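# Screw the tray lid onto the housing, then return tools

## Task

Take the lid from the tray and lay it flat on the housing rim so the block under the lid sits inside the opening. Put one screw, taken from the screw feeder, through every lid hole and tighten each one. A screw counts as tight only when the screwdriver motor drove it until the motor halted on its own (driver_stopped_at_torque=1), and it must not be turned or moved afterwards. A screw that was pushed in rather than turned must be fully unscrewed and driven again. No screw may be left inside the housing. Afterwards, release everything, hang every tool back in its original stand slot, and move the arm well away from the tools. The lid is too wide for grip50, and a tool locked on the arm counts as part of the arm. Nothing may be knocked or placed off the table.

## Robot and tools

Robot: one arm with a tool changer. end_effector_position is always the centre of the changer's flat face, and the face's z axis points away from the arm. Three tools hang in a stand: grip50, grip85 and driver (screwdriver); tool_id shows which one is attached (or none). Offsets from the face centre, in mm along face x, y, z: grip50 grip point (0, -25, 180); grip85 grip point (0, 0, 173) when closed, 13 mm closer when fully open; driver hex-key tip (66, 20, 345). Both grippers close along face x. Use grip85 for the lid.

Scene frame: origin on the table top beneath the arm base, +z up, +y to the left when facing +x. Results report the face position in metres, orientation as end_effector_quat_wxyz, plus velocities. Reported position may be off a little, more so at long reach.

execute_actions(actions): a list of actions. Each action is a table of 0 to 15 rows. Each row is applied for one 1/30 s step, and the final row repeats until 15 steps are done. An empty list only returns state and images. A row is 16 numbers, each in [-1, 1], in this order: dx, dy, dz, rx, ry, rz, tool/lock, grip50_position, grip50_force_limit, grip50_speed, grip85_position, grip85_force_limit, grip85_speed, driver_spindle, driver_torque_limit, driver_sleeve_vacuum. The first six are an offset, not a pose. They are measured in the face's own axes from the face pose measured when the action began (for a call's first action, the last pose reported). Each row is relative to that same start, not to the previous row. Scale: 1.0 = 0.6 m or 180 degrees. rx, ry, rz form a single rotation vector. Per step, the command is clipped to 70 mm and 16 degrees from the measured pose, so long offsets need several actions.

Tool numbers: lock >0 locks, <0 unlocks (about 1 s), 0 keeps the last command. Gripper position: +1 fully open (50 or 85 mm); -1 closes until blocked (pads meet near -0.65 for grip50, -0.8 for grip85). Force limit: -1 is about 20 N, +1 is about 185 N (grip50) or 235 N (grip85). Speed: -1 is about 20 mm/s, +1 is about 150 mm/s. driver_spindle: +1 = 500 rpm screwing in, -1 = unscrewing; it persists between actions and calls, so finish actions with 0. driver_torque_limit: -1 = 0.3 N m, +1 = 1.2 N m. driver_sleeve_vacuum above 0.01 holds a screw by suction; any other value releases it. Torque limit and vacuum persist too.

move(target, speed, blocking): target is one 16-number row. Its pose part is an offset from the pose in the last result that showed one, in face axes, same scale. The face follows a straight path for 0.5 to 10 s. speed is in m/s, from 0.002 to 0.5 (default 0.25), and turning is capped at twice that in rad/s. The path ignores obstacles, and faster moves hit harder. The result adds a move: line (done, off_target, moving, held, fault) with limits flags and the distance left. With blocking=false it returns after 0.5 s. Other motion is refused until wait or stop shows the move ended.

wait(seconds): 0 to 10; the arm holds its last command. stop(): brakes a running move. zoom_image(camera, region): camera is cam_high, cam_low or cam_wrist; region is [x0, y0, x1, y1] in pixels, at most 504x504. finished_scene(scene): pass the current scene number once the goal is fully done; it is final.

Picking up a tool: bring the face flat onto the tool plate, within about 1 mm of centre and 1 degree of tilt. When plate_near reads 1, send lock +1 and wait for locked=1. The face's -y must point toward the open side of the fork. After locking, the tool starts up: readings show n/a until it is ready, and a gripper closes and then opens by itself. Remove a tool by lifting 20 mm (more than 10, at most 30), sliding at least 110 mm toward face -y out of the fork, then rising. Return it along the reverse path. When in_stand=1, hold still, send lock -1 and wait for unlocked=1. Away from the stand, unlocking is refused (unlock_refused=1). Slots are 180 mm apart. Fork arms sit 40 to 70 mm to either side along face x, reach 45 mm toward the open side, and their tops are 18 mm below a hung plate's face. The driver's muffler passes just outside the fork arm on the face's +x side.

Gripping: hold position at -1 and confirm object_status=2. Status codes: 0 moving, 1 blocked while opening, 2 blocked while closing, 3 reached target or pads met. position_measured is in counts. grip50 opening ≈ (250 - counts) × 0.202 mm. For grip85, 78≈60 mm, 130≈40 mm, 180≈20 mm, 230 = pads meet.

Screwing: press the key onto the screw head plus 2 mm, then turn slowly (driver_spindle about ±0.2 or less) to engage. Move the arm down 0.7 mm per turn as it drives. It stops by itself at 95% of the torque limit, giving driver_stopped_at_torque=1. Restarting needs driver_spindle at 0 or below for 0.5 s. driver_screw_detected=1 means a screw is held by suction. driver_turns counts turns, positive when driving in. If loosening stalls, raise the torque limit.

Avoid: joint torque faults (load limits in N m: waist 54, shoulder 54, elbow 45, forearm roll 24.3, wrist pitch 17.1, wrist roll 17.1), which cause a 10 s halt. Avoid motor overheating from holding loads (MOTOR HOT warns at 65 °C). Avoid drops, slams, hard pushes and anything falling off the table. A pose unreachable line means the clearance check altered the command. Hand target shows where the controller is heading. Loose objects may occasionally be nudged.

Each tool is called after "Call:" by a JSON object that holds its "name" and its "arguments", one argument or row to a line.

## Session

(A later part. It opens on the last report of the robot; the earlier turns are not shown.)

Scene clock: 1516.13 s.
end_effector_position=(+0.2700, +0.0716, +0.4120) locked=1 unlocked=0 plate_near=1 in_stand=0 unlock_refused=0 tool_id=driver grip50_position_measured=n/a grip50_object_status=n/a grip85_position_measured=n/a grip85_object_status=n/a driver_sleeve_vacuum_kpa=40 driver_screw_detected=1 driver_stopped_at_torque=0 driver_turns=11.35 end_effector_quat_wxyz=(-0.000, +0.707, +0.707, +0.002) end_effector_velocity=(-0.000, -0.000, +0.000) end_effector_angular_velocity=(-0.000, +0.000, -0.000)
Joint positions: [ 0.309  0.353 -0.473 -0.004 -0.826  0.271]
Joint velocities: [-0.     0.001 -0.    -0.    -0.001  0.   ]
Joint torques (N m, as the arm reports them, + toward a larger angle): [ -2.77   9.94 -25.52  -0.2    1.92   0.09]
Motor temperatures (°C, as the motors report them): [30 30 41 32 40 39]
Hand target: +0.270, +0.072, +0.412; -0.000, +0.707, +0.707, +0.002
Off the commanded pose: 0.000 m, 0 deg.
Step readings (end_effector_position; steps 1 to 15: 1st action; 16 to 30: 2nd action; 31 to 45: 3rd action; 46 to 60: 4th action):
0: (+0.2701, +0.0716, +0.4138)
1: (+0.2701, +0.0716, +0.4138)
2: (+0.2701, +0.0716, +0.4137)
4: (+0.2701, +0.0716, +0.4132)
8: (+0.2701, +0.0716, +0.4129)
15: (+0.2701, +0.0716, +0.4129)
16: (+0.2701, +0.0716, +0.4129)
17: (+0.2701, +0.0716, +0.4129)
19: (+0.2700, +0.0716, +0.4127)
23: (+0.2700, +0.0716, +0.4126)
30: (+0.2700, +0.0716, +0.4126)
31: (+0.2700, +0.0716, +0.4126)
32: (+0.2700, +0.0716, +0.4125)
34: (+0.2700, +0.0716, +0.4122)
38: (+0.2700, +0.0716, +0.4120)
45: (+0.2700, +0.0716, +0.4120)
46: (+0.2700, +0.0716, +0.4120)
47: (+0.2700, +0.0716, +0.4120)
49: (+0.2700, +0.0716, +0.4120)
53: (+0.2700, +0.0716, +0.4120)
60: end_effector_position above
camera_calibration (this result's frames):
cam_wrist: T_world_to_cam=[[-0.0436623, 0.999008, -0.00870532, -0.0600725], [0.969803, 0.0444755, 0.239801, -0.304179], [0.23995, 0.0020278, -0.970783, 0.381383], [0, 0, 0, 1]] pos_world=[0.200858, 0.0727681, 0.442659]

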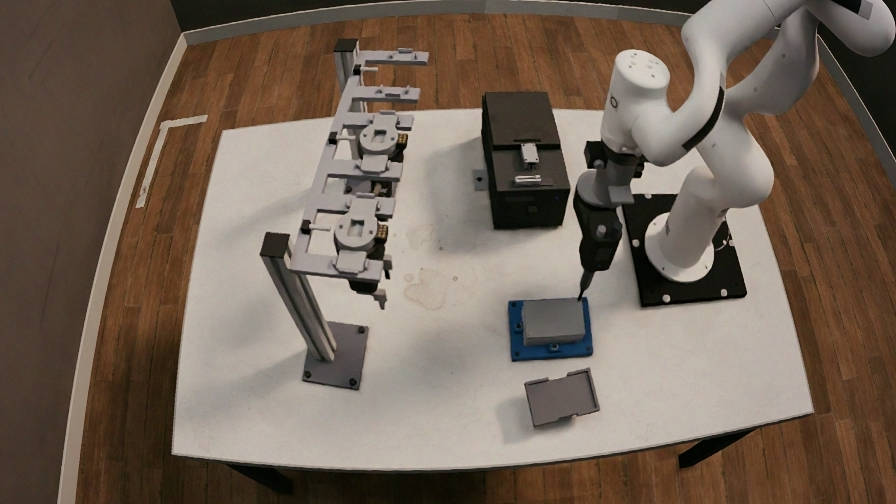

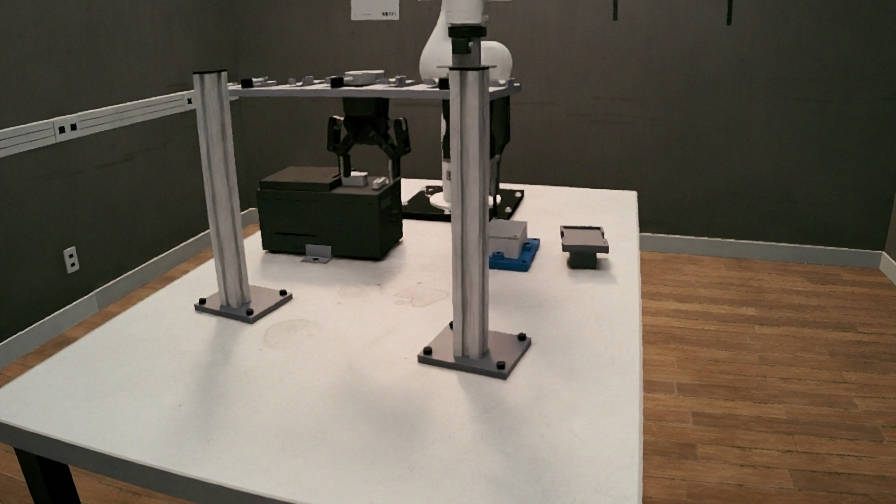

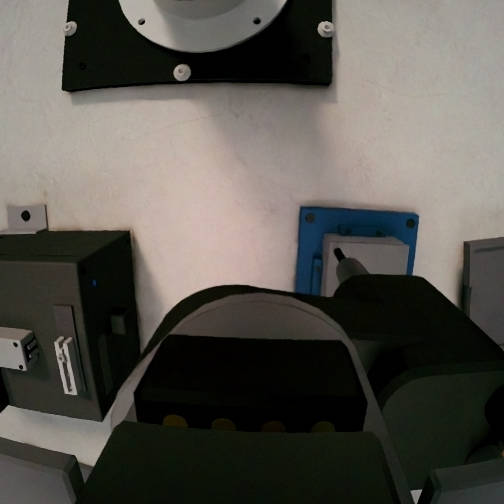

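Call:
{"name": "execute_actions", "arguments": {
  "actions": [
    [[0,0,0.0006,0,0,0,0,0,0,0,0,0,0,0.2,-0.3,1]],
    [[0,0,0.001,0,0,0,0,0,0,0,0,0,0,0.2,-0.3,1]],
    [[0,0,0.001,0,0,0,0,0,0,0,0,0,0,0.2,-0.3,1]],
    [[0,0,0.001,0,0,0,0,0,0,0,0,0,0,0.2,-0.3,1]],
    [[0,0,0,0,0,0,0,0,0,0,0,0,0,0,-0.3,1]]
  ]
}}

Scene clock: 1527.60 s.
end_effector_position=(+0.2700, +0.0716, +0.4098) locked=1 unlocked=0 plate_near=1 in_stand=0 unlock_refused=0 tool_id=driver grip50_position_measured=n/a grip50_object_status=n/a grip85_position_measured=n/a grip85_object_status=n/a driver_sleeve_vacuum_kpa=40 driver_screw_detected=1 driver_stopped_at_torque=0 driver_turns=14.63 end_effector_quat_wxyz=(-0.000, +0.707, +0.707, +0.002) end_effector_velocity=(+0.000, -0.000, -0.000) end_effector_angular_velocity=(+0.000, -0.001, -0.001)
Joint positions: [ 0.309  0.35  -0.47  -0.004 -0.82   0.271]
Joint velocities: [-0.002 -0.     0.    -0.     0.002 -0.   ]
Joint torques (N m, as the arm reports them, + toward a larger angle): [ -2.5    9.32 -25.3   -0.57   2.06   0.08]
Motor temperatures (°C, as the motors report them): [30 30 41 32 40 39]
Hand target: +0.270, +0.072, +0.410; -0.000, +0.707, +0.707, +0.002
Off the commanded pose: 0.000 m, 0 deg.
Step readings (end_effector_position; steps 1 to 15: 1st action; 16 to 30: 2nd action; 31 to 45: 3rd action; 46 to 60: 4th action; 61 to 75: 5th action):
0: (+0.2700, +0.0716, +0.4120)
1: (+0.2700, +0.0716, +0.4120)
2: (+0.2700, +0.0716, +0.4119)
4: (+0.2700, +0.0716, +0.4117)
8: (+0.2700, +0.0716, +0.4116)
15: (+0.2700, +0.0716, +0.4116)
16: (+0.2700, +0.0716, +0.4116)
17: (+0.2700, +0.0716, +0.4115)
19: (+0.2700, +0.0716, +0.4112)
23: (+0.2700, +0.0716, +0.4110)
30: (+0.2700, +0.0716, +0.4110)
31: (+0.2700, +0.0716, +0.4110)
32: (+0.2700, +0.0716, +0.4109)
34: (+0.2700, +0.0716, +0.4106)
38: (+0.2700, +0.0716, +0.4104)
45: (+0.2700, +0.0716, +0.4104)
46: (+0.2700, +0.0716, +0.4104)
47: (+0.2700, +0.0716, +0.4103)
49: (+0.2700, +0.0716, +0.4100)
53: (+0.2700, +0.0716, +0.4098)
60: (+0.2700, +0.0716, +0.4098)
61: (+0.2700, +0.0716, +0.4098)
62: (+0.2700, +0.0716, +0.4098)
64: (+0.2700, +0.0716, +0.4098)
68: (+0.2700, +0.0716, +0.4098)
75: end_effector_position above
camera_calibration (this result's frames):
cam_wrist: T_world_to_cam=[[-0.0436608, 0.999008, -0.00871883, -0.0600888], [0.969818, 0.0444774, 0.239737, -0.303624], [0.239887, 0.00201144, -0.970799, 0.379301], [0, 0, 0, 1]] pos_world=[0.200848, 0.0727707, 0.440491]

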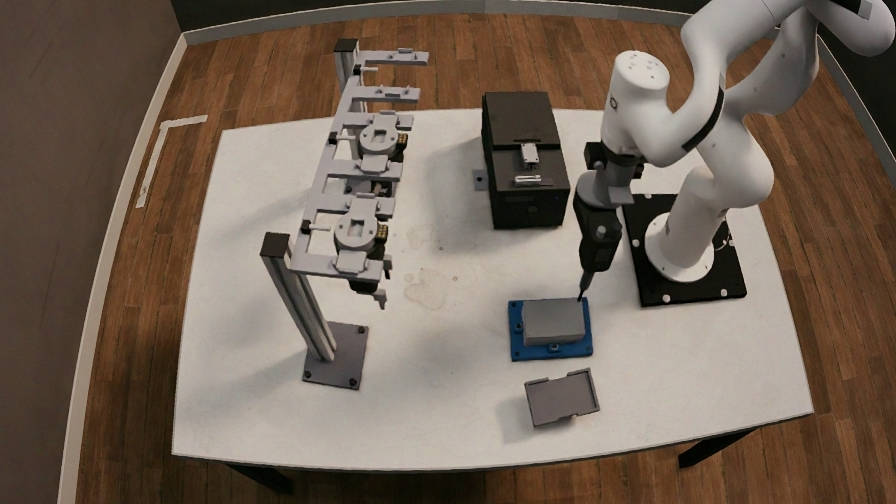

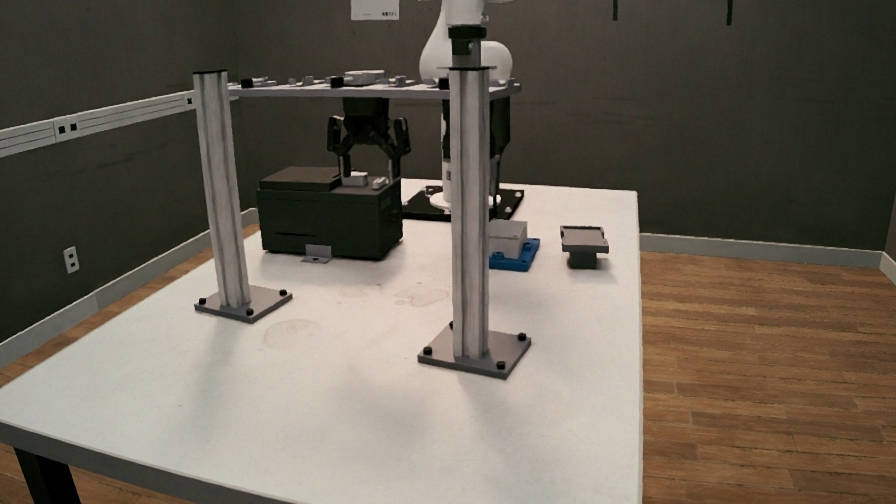

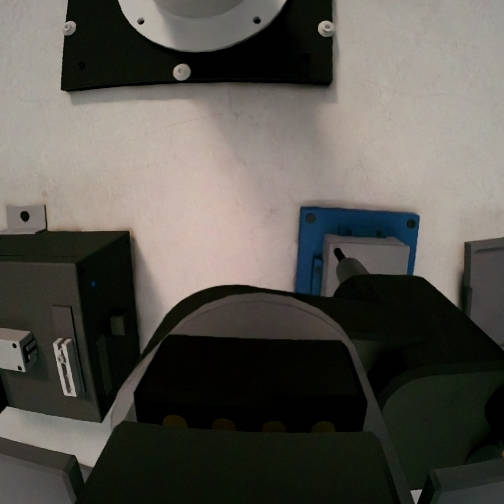

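Call:
{"name": "execute_actions", "arguments": {
  "actions": [
    [[0,0,0.0008,0,0,0,0,0,0,0,0,0,0,0.2,-0.3,1]],
    [[0,0,0.0008,0,0,0,0,0,0,0,0,0,0,0.2,-0.3,1]],
    [[0,0,0.0005,0,0,0,0,0,0,0,0,0,0,0.2,-0.3,1]],
    [[0,0,0,0,0,0,0,0,0,0,0,0,0,0,-0.3,1]]
  ]
}}

Scene clock: 1535.33 s.
end_effector_position=(+0.2699, +0.0716, +0.4085) locked=1 unlocked=0 plate_near=1 in_stand=0 unlock_refused=0 tool_id=driver grip50_position_measured=n/a grip50_object_status=n/a grip85_position_measured=n/a grip85_object_status=n/a driver_sleeve_vacuum_kpa=40 driver_screw_detected=1 driver_stopped_at_torque=1 driver_turns=15.64 end_effector_quat_wxyz=(-0.000, +0.707, +0.707, +0.002) end_effector_velocity=(+0.000, -0.000, +0.000) end_effector_angular_velocity=(-0.001, +0.001, -0.000)
Joint positions: [ 0.309  0.348 -0.468 -0.004 -0.816  0.271]
Joint velocities: [ 0.    -0.    -0.001 -0.001 -0.001  0.001]
Joint torques (N m, as the arm reports them, + toward a larger angle): [ -3.87   8.77 -25.23  -0.42   2.11   0.08]
Motor temperatures (°C, as the motors report them): [30 30 41 32 40 39]
Hand target: +0.270, +0.072, +0.409; -0.000, +0.707, +0.707, +0.002
Off the commanded pose: 0.000 m, 0 deg.
Step readings (end_effector_position; steps 1 to 15: 1st action; 16 to 30: 2nd action; 31 to 45: 3rd action; 46 to 60: 4th action):
0: (+0.2700, +0.0716, +0.4098)
1: (+0.2700, +0.0716, +0.4098)
2: (+0.2700, +0.0716, +0.4097)
4: (+0.2700, +0.0716, +0.4095)
8: (+0.2700, +0.0716, +0.4093)
15: (+0.2700, +0.0716, +0.4093)
16: (+0.2700, +0.0716, +0.4093)
17: (+0.2700, +0.0716, +0.4092)
19: (+0.2699, +0.0716, +0.4090)
23: (+0.2699, +0.0716, +0.4088)
30: (+0.2699, +0.0716, +0.4088)
31: (+0.2699, +0.0716, +0.4088)
32: (+0.2699, +0.0716, +0.4088)
34: (+0.2699, +0.0716, +0.4086)
38: (+0.2699, +0.0716, +0.4085)
45: (+0.2699, +0.0716, +0.4085)
46: (+0.2699, +0.0716, +0.4085)
47: (+0.2699, +0.0716, +0.4085)
49: (+0.2699, +0.0716, +0.4085)
53: (+0.2699, +0.0716, +0.4085)
60: end_effector_position above
camera_calibration (this result's frames):
cam_wrist: T_world_to_cam=[[-0.0434763, 0.999016, -0.00871007, -0.0601552], [0.969851, 0.0442963, 0.239639, -0.303262], [0.239789, 0.00197112, -0.970823, 0.378119], [0, 0, 0, 1]] pos_world=[0.200835, 0.0727841, 0.439236]

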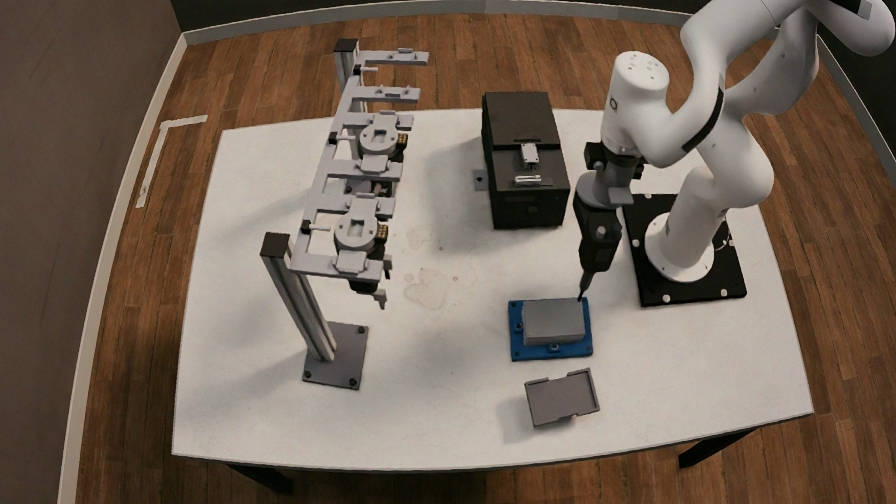

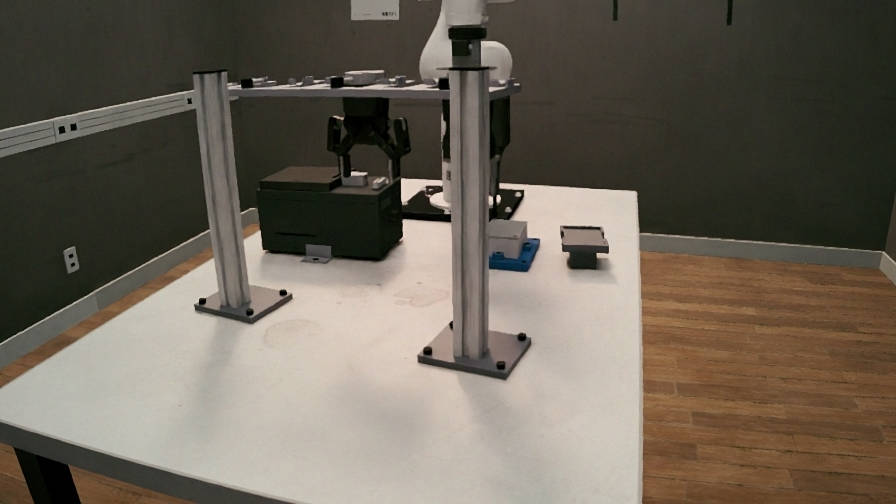

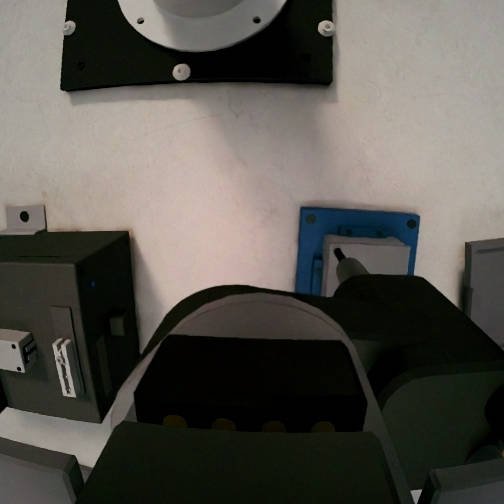

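Call:
{"name": "execute_actions", "arguments": {
  "actions": [
    [[0,0,0,0,0,0,0,0,0,0,0,0,0,0,-0.3,0]],
    [[0,0,-0.02,0,0,0,0,0,0,0,0,0,0,0,-0.3,0]],
    [[0,0,-0.1,0,0,0,0,0,0,0,0,0,0,0,-0.3,0]]
  ]
}}

Call:
{"name": "zoom_image", "arguments": {
  "camera": "cam_high",
  "region": [500, 270, 610, 370]
}}

Call:
{"name": "zoom_image", "arguments": {
  "camera": "cam_low",
  "region": [470, 200, 550, 280]
}}

Scene clock: 1544.57 s.
end_effector_position=(+0.2696, +0.0714, +0.4798) locked=1 unlocked=0 plate_near=1 in_stand=0 unlock_refused=0 tool_id=driver grip50_position_measured=n/a grip50_object_status=n/a grip85_position_measured=n/a grip85_object_status=n/a driver_sleeve_vacuum_kpa=0 driver_screw_detected=0 driver_stopped_at_torque=1 driver_turns=15.64 end_effector_quat_wxyz=(-0.001, +0.707, +0.707, +0.001) end_effector_velocity=(+0.002, +0.001, +0.004) end_effector_angular_velocity=(+0.002, -0.008, -0.000)
Joint positions: [ 0.31   0.424 -0.585 -0.003 -1.01   0.271]
Joint velocities: [ 0.001  0.    -0.008 -0.     0.     0.001]
Joint torques (N m, as the arm reports them, + toward a larger angle): [ -1.16   8.98 -26.52   0.89   0.67  -0.21]
Motor temperatures (°C, as the motors report them): [30 30 41 32 40 39]
Hand target: +0.270, +0.071, +0.480; -0.000, +0.707, +0.707, +0.002
Off the commanded pose: 0.001 m, 0 deg.
Step readings (end_effector_position; steps 1 to 15: 1st action; 16 to 30: 2nd action; 31 to 45: 3rd action):
0: (+0.2699, +0.0716, +0.4085)
1: (+0.2699, +0.0716, +0.4085)
2: (+0.2699, +0.0716, +0.4085)
4: (+0.2699, +0.0716, +0.4085)
8: (+0.2699, +0.0716, +0.4085)
15: (+0.2699, +0.0716, +0.4085)
16: (+0.2699, +0.0716, +0.4086)
17: (+0.2699, +0.0716, +0.4095)
19: (+0.2701, +0.0716, +0.4154)
23: (+0.2704, +0.0716, +0.4203)
30: (+0.2699, +0.0716, +0.4204)
31: (+0.2699, +0.0716, +0.4205)
32: (+0.2699, +0.0716, +0.4216)
34: (+0.2693, +0.0714, +0.4372)
38: (+0.2717, +0.0720, +0.4771)
45: end_effector_position above
camera_calibration (this result's frames):
cam_wrist: T_world_to_cam=[[-0.0437528, 0.999003, -0.00890171, -0.0591939], [0.970153, 0.0446132, 0.238353, -0.319476], [0.238513, 0.00179259, -0.971138, 0.447886], [0, 0, 0, 1]] pos_world=[0.200524, 0.0725849, 0.51058]

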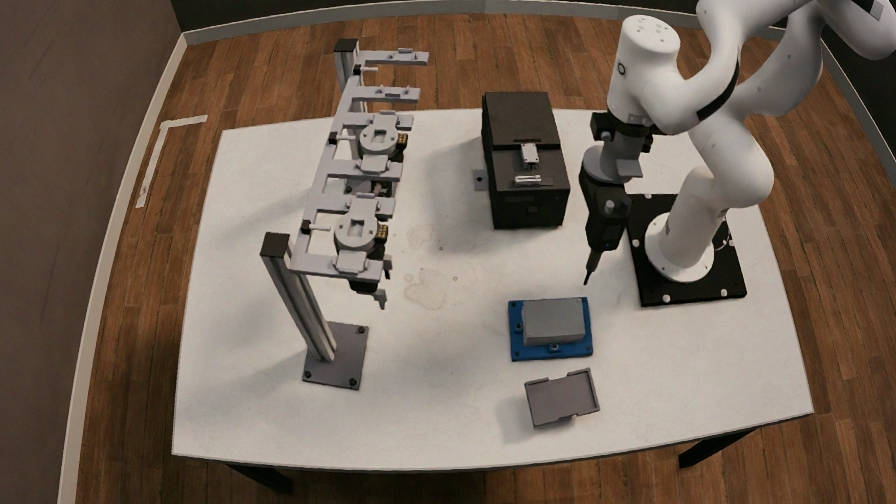

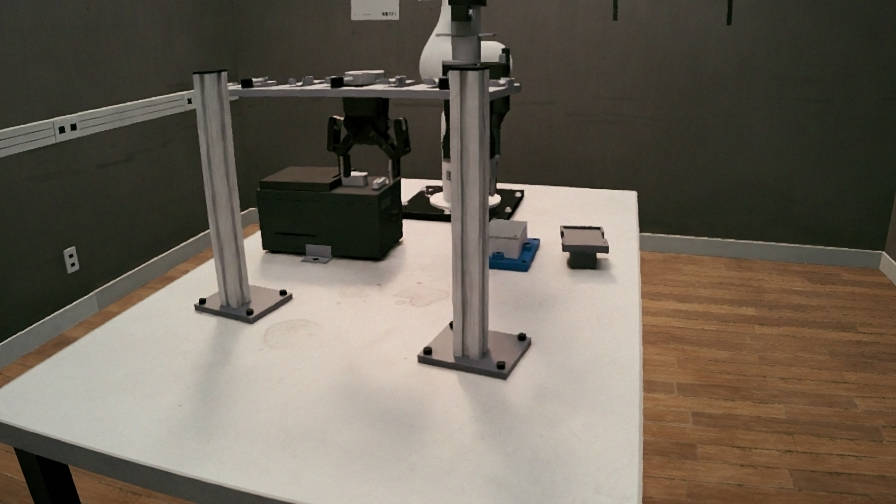

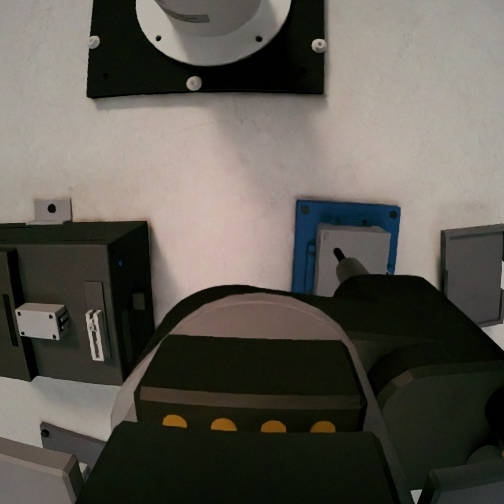

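Region (500, 270, 610, 370) of cam_high's 896x504 image, scaled by 4.582, with more detail than that image has; it fills the top 458 rows of this view, and the rest is white.

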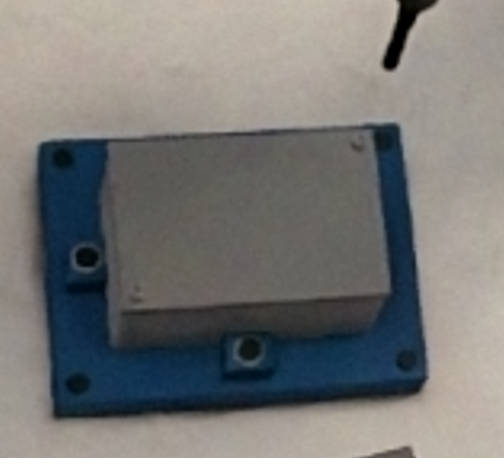

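Region (470, 200, 550, 280) of cam_low's 896x504 image, scaled by 6.300, with more detail than that image has.

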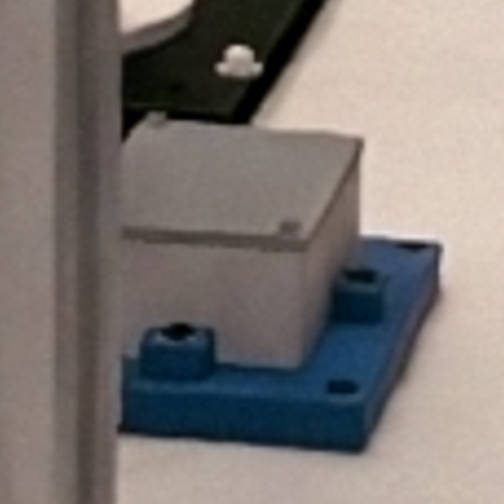

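Call:
{"name": "move", "arguments": {
  "target": [-0.391,0.375,-0.109,0,0,0.048,0,0,0,0,0,0,0,0,-0.3,0],
  "speed": 0.3
}}

Scene clock: 1557.07 s.
end_effector_position=(+0.4942, -0.1632, +0.5449) locked=1 unlocked=0 plate_near=1 in_stand=0 unlock_refused=0 tool_id=driver grip50_position_measured=n/a grip50_object_status=n/a grip85_position_measured=n/a grip85_object_status=n/a driver_sleeve_vacuum_kpa=0 driver_screw_detected=0 driver_stopped_at_torque=1 driver_turns=15.64 end_effector_quat_wxyz=(-0.001, +0.758, +0.652, +0.001) end_effector_velocity=(+0.002, -0.001, +0.001) end_effector_angular_velocity=(-0.002, -0.005, +0.000)
Joint positions: [-0.272 -0.186 -1.282 -0.004 -1.095 -0.161]
Joint velocities: [-0.001 -0.003 -0.007 -0.     0.002 -0.001]
Joint torques (N m, as the arm reports them, + toward a larger angle): [ -2.15  45.9  -26.55   0.66   0.25  -0.24]
Motor temperatures (°C, as the motors report them): [30 30 41 32 40 39]
Hand target: +0.495, -0.164, +0.545; -0.000, +0.758, +0.652, +0.001
Off the commanded pose: 0.001 m, 0 deg.
move: done
camera_calibration (this result's frames):
cam_wrist: T_world_to_cam=[[0.106354, 0.994285, -0.0092443, 0.110845], [0.965977, -0.101112, 0.238044, -0.563976], [0.235748, -0.0342466, -0.97121, 0.453527], [0, 0, 0, 1]] pos_world=[0.42608, -0.151705, 0.575746]

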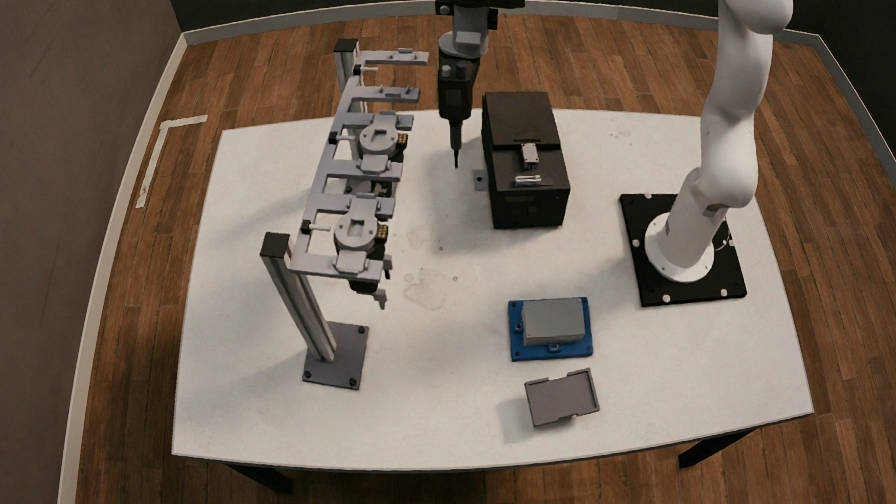

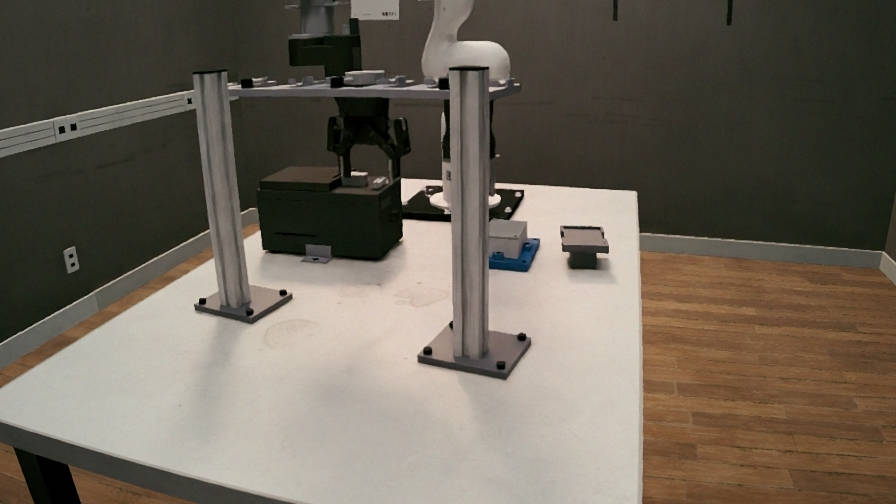

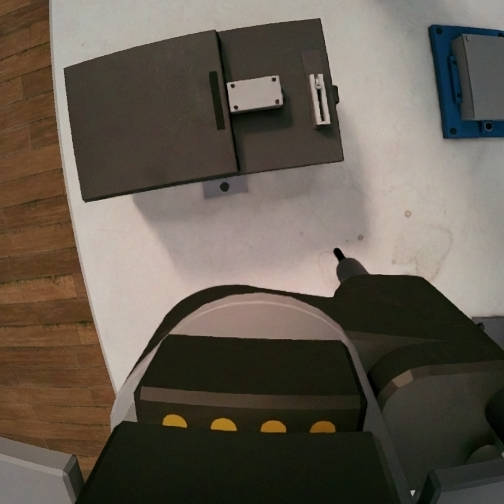

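Call:
{"name": "execute_actions", "arguments": {
  "actions": []
}}

Scene clock: 1584.97 s.
end_effector_position=(+0.4945, -0.1635, +0.5450) locked=1 unlocked=0 plate_near=1 in_stand=0 unlock_refused=0 tool_id=driver grip50_position_measured=n/a grip50_object_status=n/a grip85_position_measured=n/a grip85_object_status=n/a driver_sleeve_vacuum_kpa=0 driver_screw_detected=0 driver_stopped_at_torque=1 driver_turns=15.64 end_effector_quat_wxyz=(-0.000, +0.758, +0.652, +0.001) end_effector_velocity=(-0.000, +0.000, +0.000) end_effector_angular_velocity=(-0.000, +0.001, +0.001)
Joint positions: [-0.273 -0.187 -1.283 -0.004 -1.094 -0.161]
Joint velocities: [ 0.001  0.    -0.    -0.    -0.001  0.   ]
Joint torques (N m, as the arm reports them, + toward a larger angle): [ -0.89  46.87 -26.35   1.07   0.24  -0.32]
Motor temperatures (°C, as the motors report them): [30 31 41 32 40 39]
Hand target: +0.495, -0.164, +0.545; -0.000, +0.758, +0.652, +0.001
Off the commanded pose: 0.000 m, 0 deg.
camera_calibration (this result's frames):
cam_wrist: T_world_to_cam=[[0.106701, 0.994246, -0.00944474, 0.11104], [0.965769, -0.101376, 0.238774, -0.564662], [0.236443, -0.0345988, -0.971029, 0.452954], [0, 0, 0, 1]] pos_world=[0.426387, -0.151973, 0.575707]

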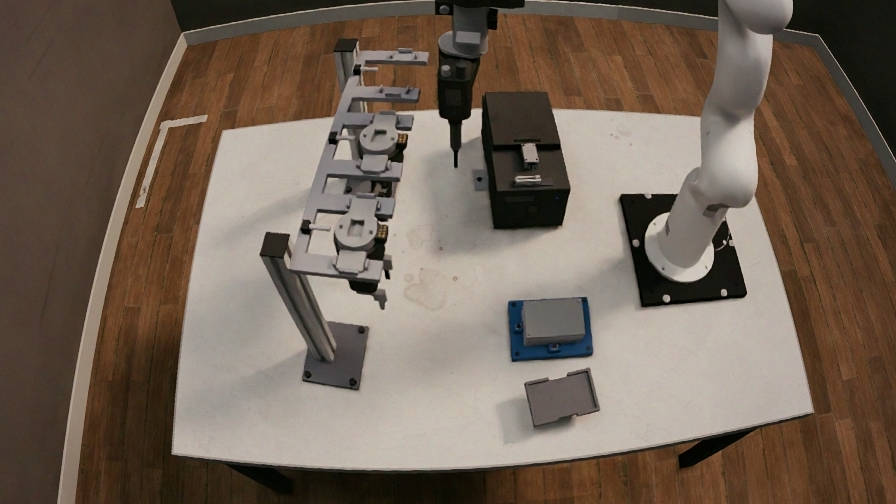

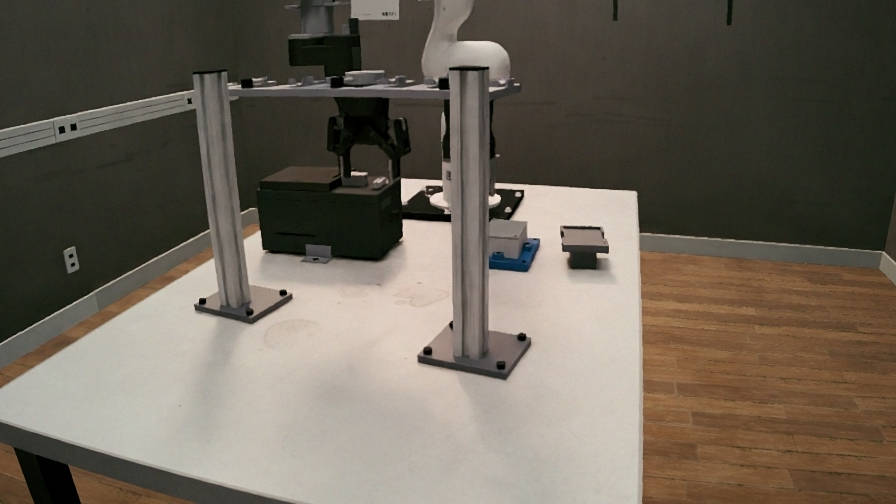

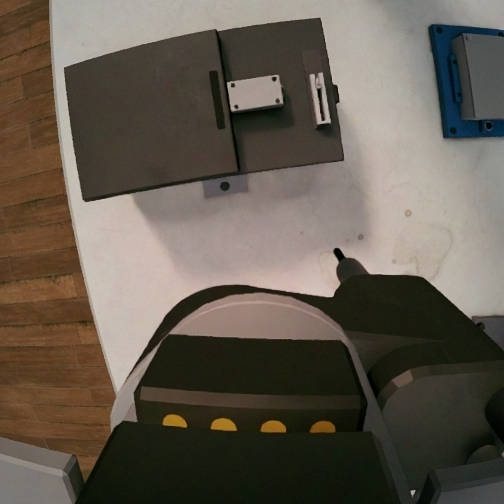

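Call:
{"name": "execute_actions", "arguments": {
  "actions": [
    [[0,0,0.1,0,0,0,0,0,0,0,0,0,0,0,0,0]],
    [[0,0,0.075,0,0,0,0,0,0,0,0,0,0,0,0,0]],
    [[0,0,0.02,0,0,0,0,0,0,0,0,0,0,0,0,0]]
  ]
}}

Scene clock: 1598.20 s.
end_effector_position=(+0.4951, -0.1636, +0.4294) locked=1 unlocked=0 plate_near=1 in_stand=0 unlock_refused=0 tool_id=driver grip50_position_measured=n/a grip50_object_status=n/a grip85_position_measured=n/a grip85_object_status=n/a driver_sleeve_vacuum_kpa=0 driver_screw_detected=0 driver_stopped_at_torque=1 driver_turns=15.64 end_effector_quat_wxyz=(+0.001, +0.758, +0.652, +0.002) end_effector_velocity=(-0.000, -0.000, -0.001) end_effector_angular_velocity=(+0.000, +0.002, -0.000)
Joint positions: [-0.274 -0.264 -1.11  -0.004 -0.841 -0.16 ]
Joint velocities: [-0.001 -0.001  0.002 -0.     0.001 -0.   ]
Joint torques (N m, as the arm reports them, + toward a larger angle): [ -1.14  49.49 -25.59   0.79   0.35  -0.18]
Motor temperatures (°C, as the motors report them): [30 31 41 32 40 39]
Hand target: +0.495, -0.164, +0.429; +0.001, +0.758, +0.652, +0.002
Off the commanded pose: 0.000 m, 0 deg.
Step readings (end_effector_position; steps 1 to 15: 1st action; 16 to 30: 2nd action; 31 to 45: 3rd action):
0: (+0.4945, -0.1635, +0.5450)
1: (+0.4945, -0.1635, +0.5449)
2: (+0.4946, -0.1635, +0.5437)
4: (+0.4952, -0.1637, +0.5260)
8: (+0.4914, -0.1624, +0.4854)
15: (+0.4948, -0.1635, +0.4857)
16: (+0.4947, -0.1635, +0.4856)
17: (+0.4947, -0.1635, +0.4842)
19: (+0.4954, -0.1637, +0.4686)
23: (+0.4924, -0.1627, +0.4407)
30: (+0.4950, -0.1636, +0.4413)
31: (+0.4950, -0.1635, +0.4412)
32: (+0.4950, -0.1636, +0.4401)
34: (+0.4953, -0.1636, +0.4345)
38: (+0.4947, -0.1635, +0.4293)
45: end_effector_position above
camera_calibration (this result's frames):
cam_wrist: T_world_to_cam=[[0.107176, 0.994187, -0.0102268, 0.110049], [0.965056, -0.101551, 0.241566, -0.538535], [0.239123, -0.0357595, -0.970331, 0.338833], [0, 0, 0, 1]] pos_world=[0.426899, -0.151981, 0.459998]

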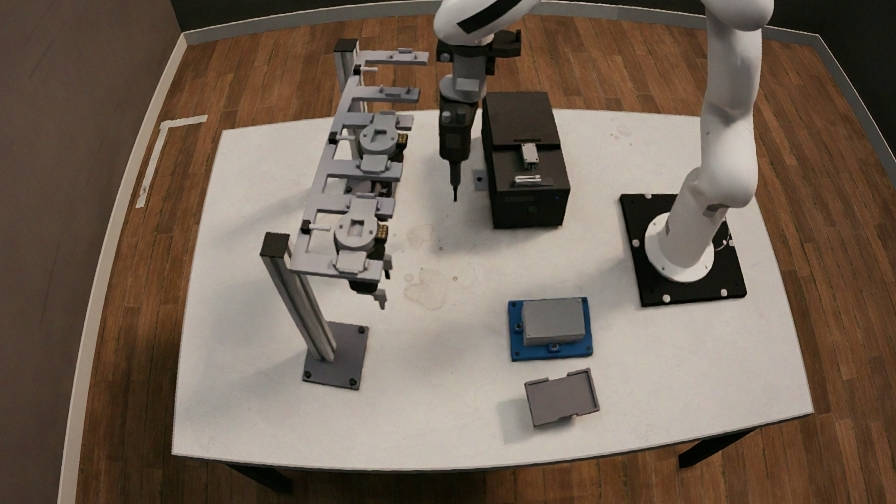

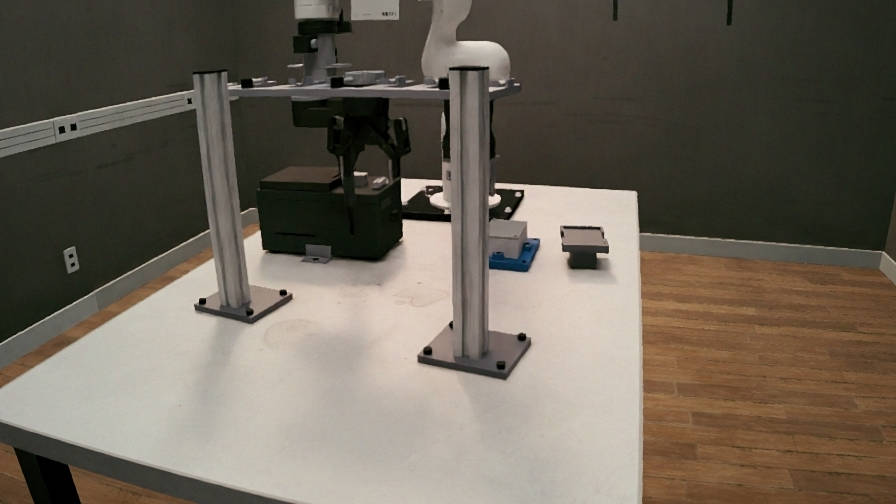

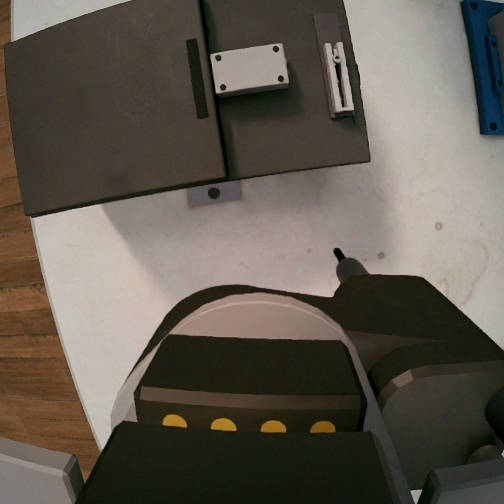

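Call:
{"name": "execute_actions", "arguments": {
  "actions": [
    [[0,0,-0.005,0,0,0,0,0,0,0,0,0,0,0,0,0]]
  ]
}}

Call:
{"name": "move", "arguments": {
  "target": [0.0006,0.218,0,0,0,0,0,0,0,0,0,0,0,0,0,0],
  "speed": 0.08
}}

Scene clock: 1606.53 s.
end_effector_position=(+0.4951, -0.1636, +0.4324) locked=1 unlocked=0 plate_near=1 in_stand=0 unlock_refused=0 tool_id=driver grip50_position_measured=n/a grip50_object_status=n/a grip85_position_measured=n/a grip85_object_status=n/a driver_sleeve_vacuum_kpa=0 driver_screw_detected=0 driver_stopped_at_torque=1 driver_turns=15.64 end_effector_quat_wxyz=(+0.001, +0.758, +0.652, +0.002) end_effector_velocity=(+0.000, -0.000, +0.000) end_effector_angular_velocity=(-0.000, -0.001, +0.000)
Joint positions: [-0.274 -0.261 -1.114 -0.004 -0.848 -0.16 ]
Joint velocities: [-0.     0.     0.     0.     0.001 -0.   ]
Joint torques (N m, as the arm reports them, + toward a larger angle): [ -2.56  49.51 -25.89   0.8    0.29  -0.25]
Motor temperatures (°C, as the motors report them): [30 31 41 32 40 39]
Hand target: +0.495, -0.164, +0.432; +0.001, +0.758, +0.652, +0.002
Off the commanded pose: 0.000 m, 0 deg.
Step readings (end_effector_position):
0: (+0.4951, -0.1636, +0.4293)
1: (+0.4951, -0.1636, +0.4293)
2: (+0.4950, -0.1636, +0.4297)
4: (+0.4950, -0.1636, +0.4312)
8: (+0.4952, -0.1636, +0.4325)
15: end_effector_position above
camera_calibration (this result's frames):
cam_wrist: T_world_to_cam=[[0.107166, 0.994189, -0.0102079, 0.110075], [0.965071, -0.101547, 0.241507, -0.539214], [0.239067, -0.0357326, -0.970345, 0.341757], [0, 0, 0, 1]] pos_world=[0.426881, -0.151979, 0.46297]

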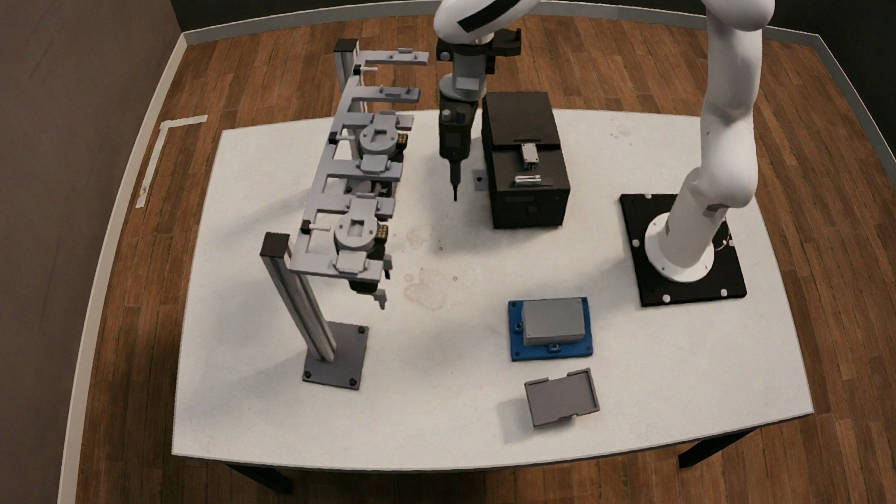

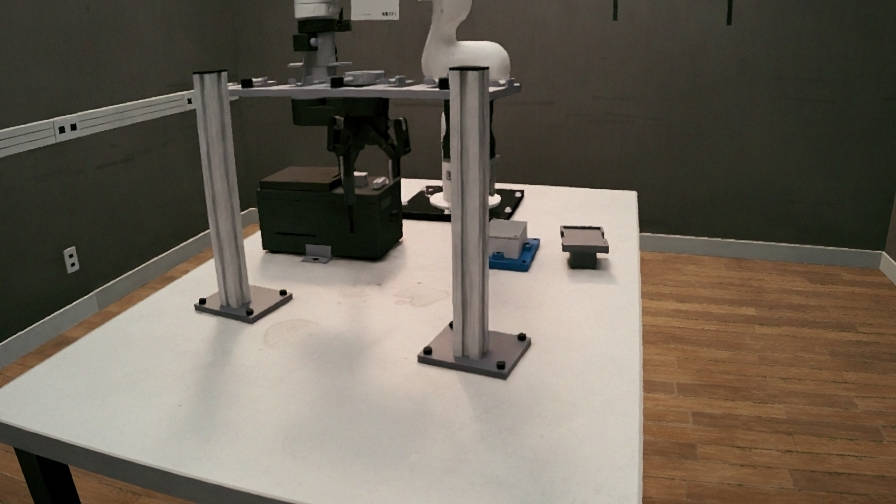

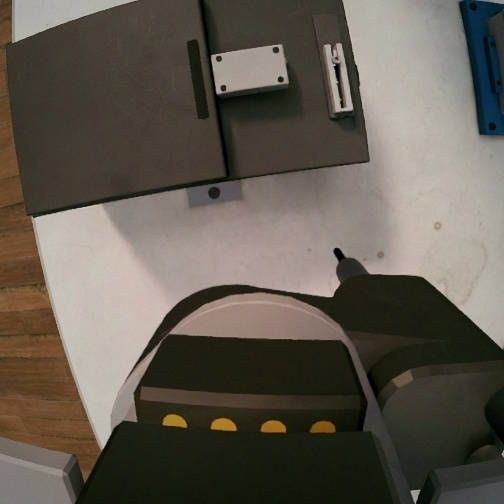

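Scene clock: 1608.57 s.
end_effector_position=(+0.6243, -0.1829, +0.4328) locked=1 unlocked=0 plate_near=1 in_stand=0 unlock_refused=0 tool_id=driver grip50_position_measured=n/a grip50_object_status=n/a grip85_position_measured=n/a grip85_object_status=n/a driver_sleeve_vacuum_kpa=0 driver_screw_detected=0 driver_stopped_at_torque=1 driver_turns=15.64 end_effector_quat_wxyz=(+0.001, +0.758, +0.652, +0.002) end_effector_velocity=(+0.001, -0.000, +0.000) end_effector_angular_velocity=(+0.001, +0.001, -0.001)
Joint positions: [-0.241 -0.578 -1.549 -0.004 -0.966 -0.128]
Joint velocities: [-0.    -0.002 -0.003  0.    -0.002  0.   ]
Joint torques (N m, as the arm reports them, + toward a larger angle): [ -1.28  68.83 -26.27   0.98   0.3   -0.32]
Motor temperatures (°C, as the motors report them): [30 31 41 32 40 39]
Hand target: +0.624, -0.183, +0.433; +0.001, +0.758, +0.652, +0.002
Off the commanded pose: 0.000 m, 0 deg.
move: done
camera_calibration (this result's frames):
cam_wrist: T_world_to_cam=[[0.106991, 0.99421, -0.00999163, 0.115505], [0.965162, -0.101441, 0.241188, -0.665844], [0.238778, -0.0354486, -0.970427, 0.31084], [0, 0, 0, 1]] pos_world=[0.556067, -0.171361, 0.463395]

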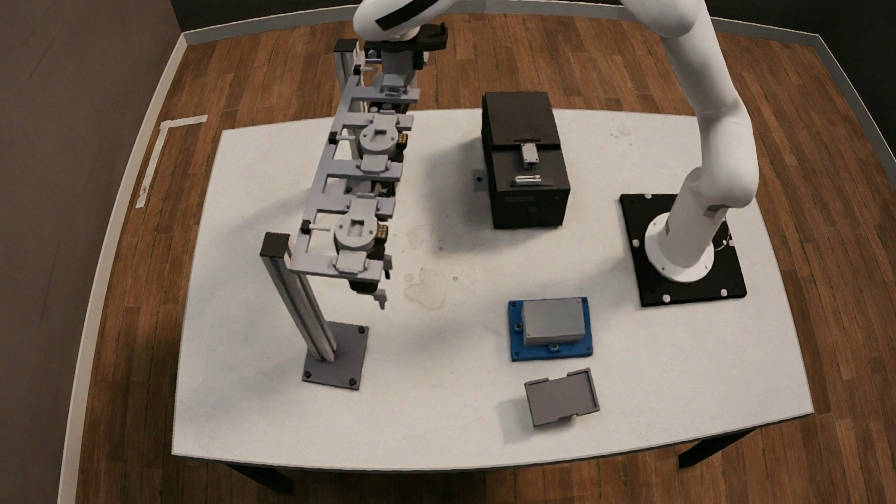

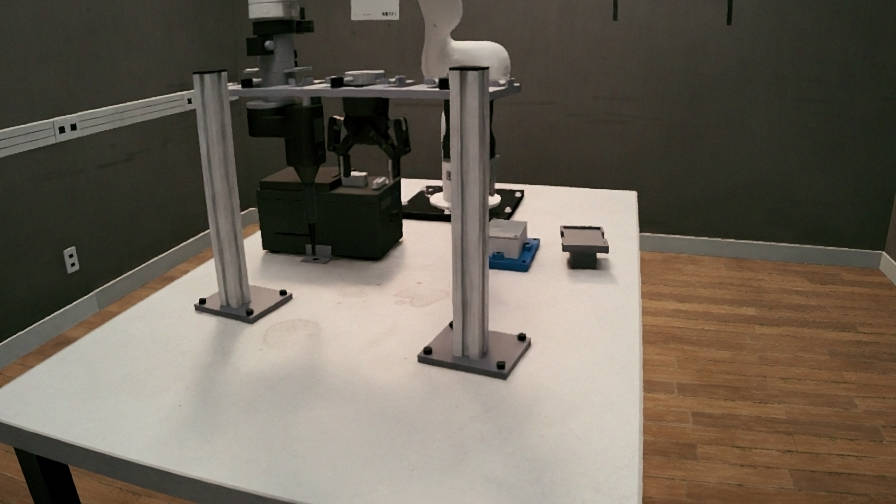

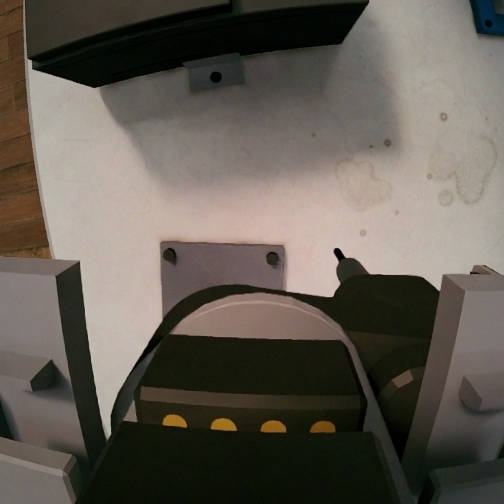

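Call:
{"name": "move", "arguments": {
  "target": [0,0,0.034,0,0,0,0,0,0,0,0,0,0,0,0,0],
  "speed": 0.03
}}

Scene clock: 1614.37 s.
end_effector_position=(+0.6243, -0.1829, +0.4125) locked=1 unlocked=0 plate_near=1 in_stand=1 unlock_refused=0 tool_id=driver grip50_position_measured=n/a grip50_object_status=n/a grip85_position_measured=n/a grip85_object_status=n/a driver_sleeve_vacuum_kpa=0 driver_screw_detected=0 driver_stopped_at_torque=1 driver_turns=15.64 end_effector_quat_wxyz=(+0.001, +0.758, +0.652, +0.002) end_effector_velocity=(+0.001, -0.001, +0.001) end_effector_angular_velocity=(-0.001, -0.004, -0.000)
Joint positions: [-0.241 -0.593 -1.525 -0.004 -0.927 -0.128]
Joint velocities: [-0.001  0.001 -0.001 -0.     0.003  0.   ]
Joint torques (N m, as the arm reports them, + toward a larger angle): [ -1.96  69.16 -25.35   0.64   0.25  -0.25]
Motor temperatures (°C, as the motors report them): [30 31 41 32 40 39]
Hand target: +0.624, -0.183, +0.412; +0.001, +0.758, +0.652, +0.002
Off the commanded pose: 0.000 m, 0 deg.
move: done
camera_calibration (this result's frames):
cam_wrist: T_world_to_cam=[[0.107052, 0.994203, -0.0100535, 0.115284], [0.965122, -0.10148, 0.241334, -0.661078], [0.238915, -0.0355381, -0.97039, 0.291028], [0, 0, 0, 1]] pos_world=[0.556148, -0.171359, 0.443111]

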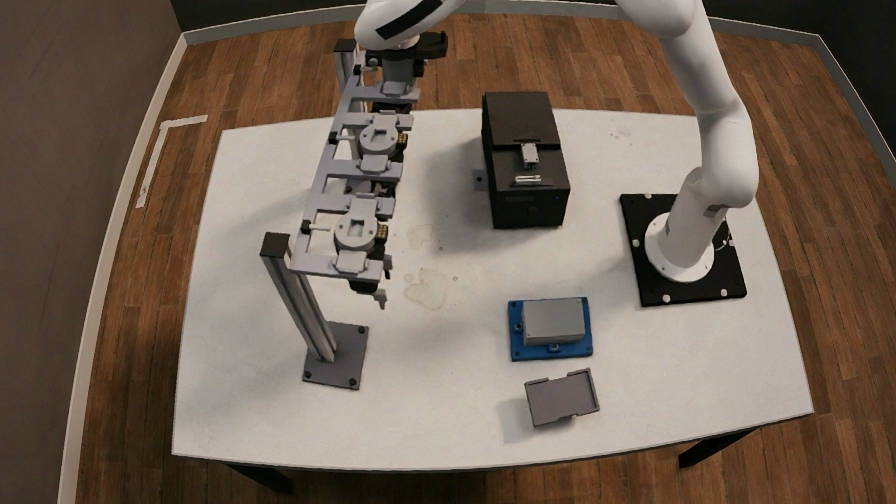

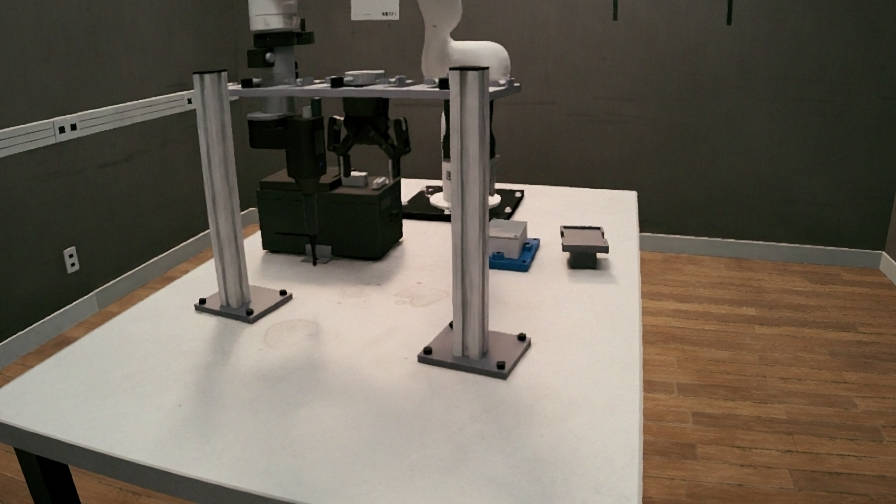

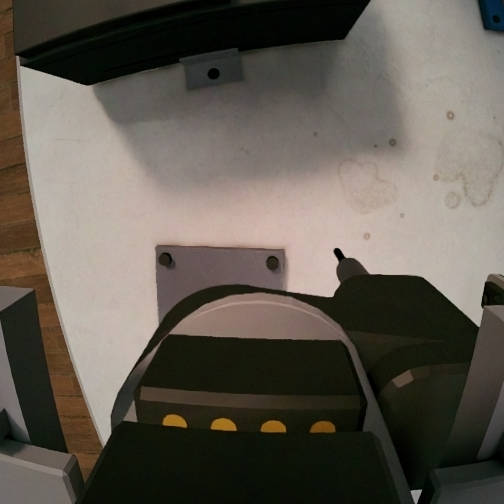

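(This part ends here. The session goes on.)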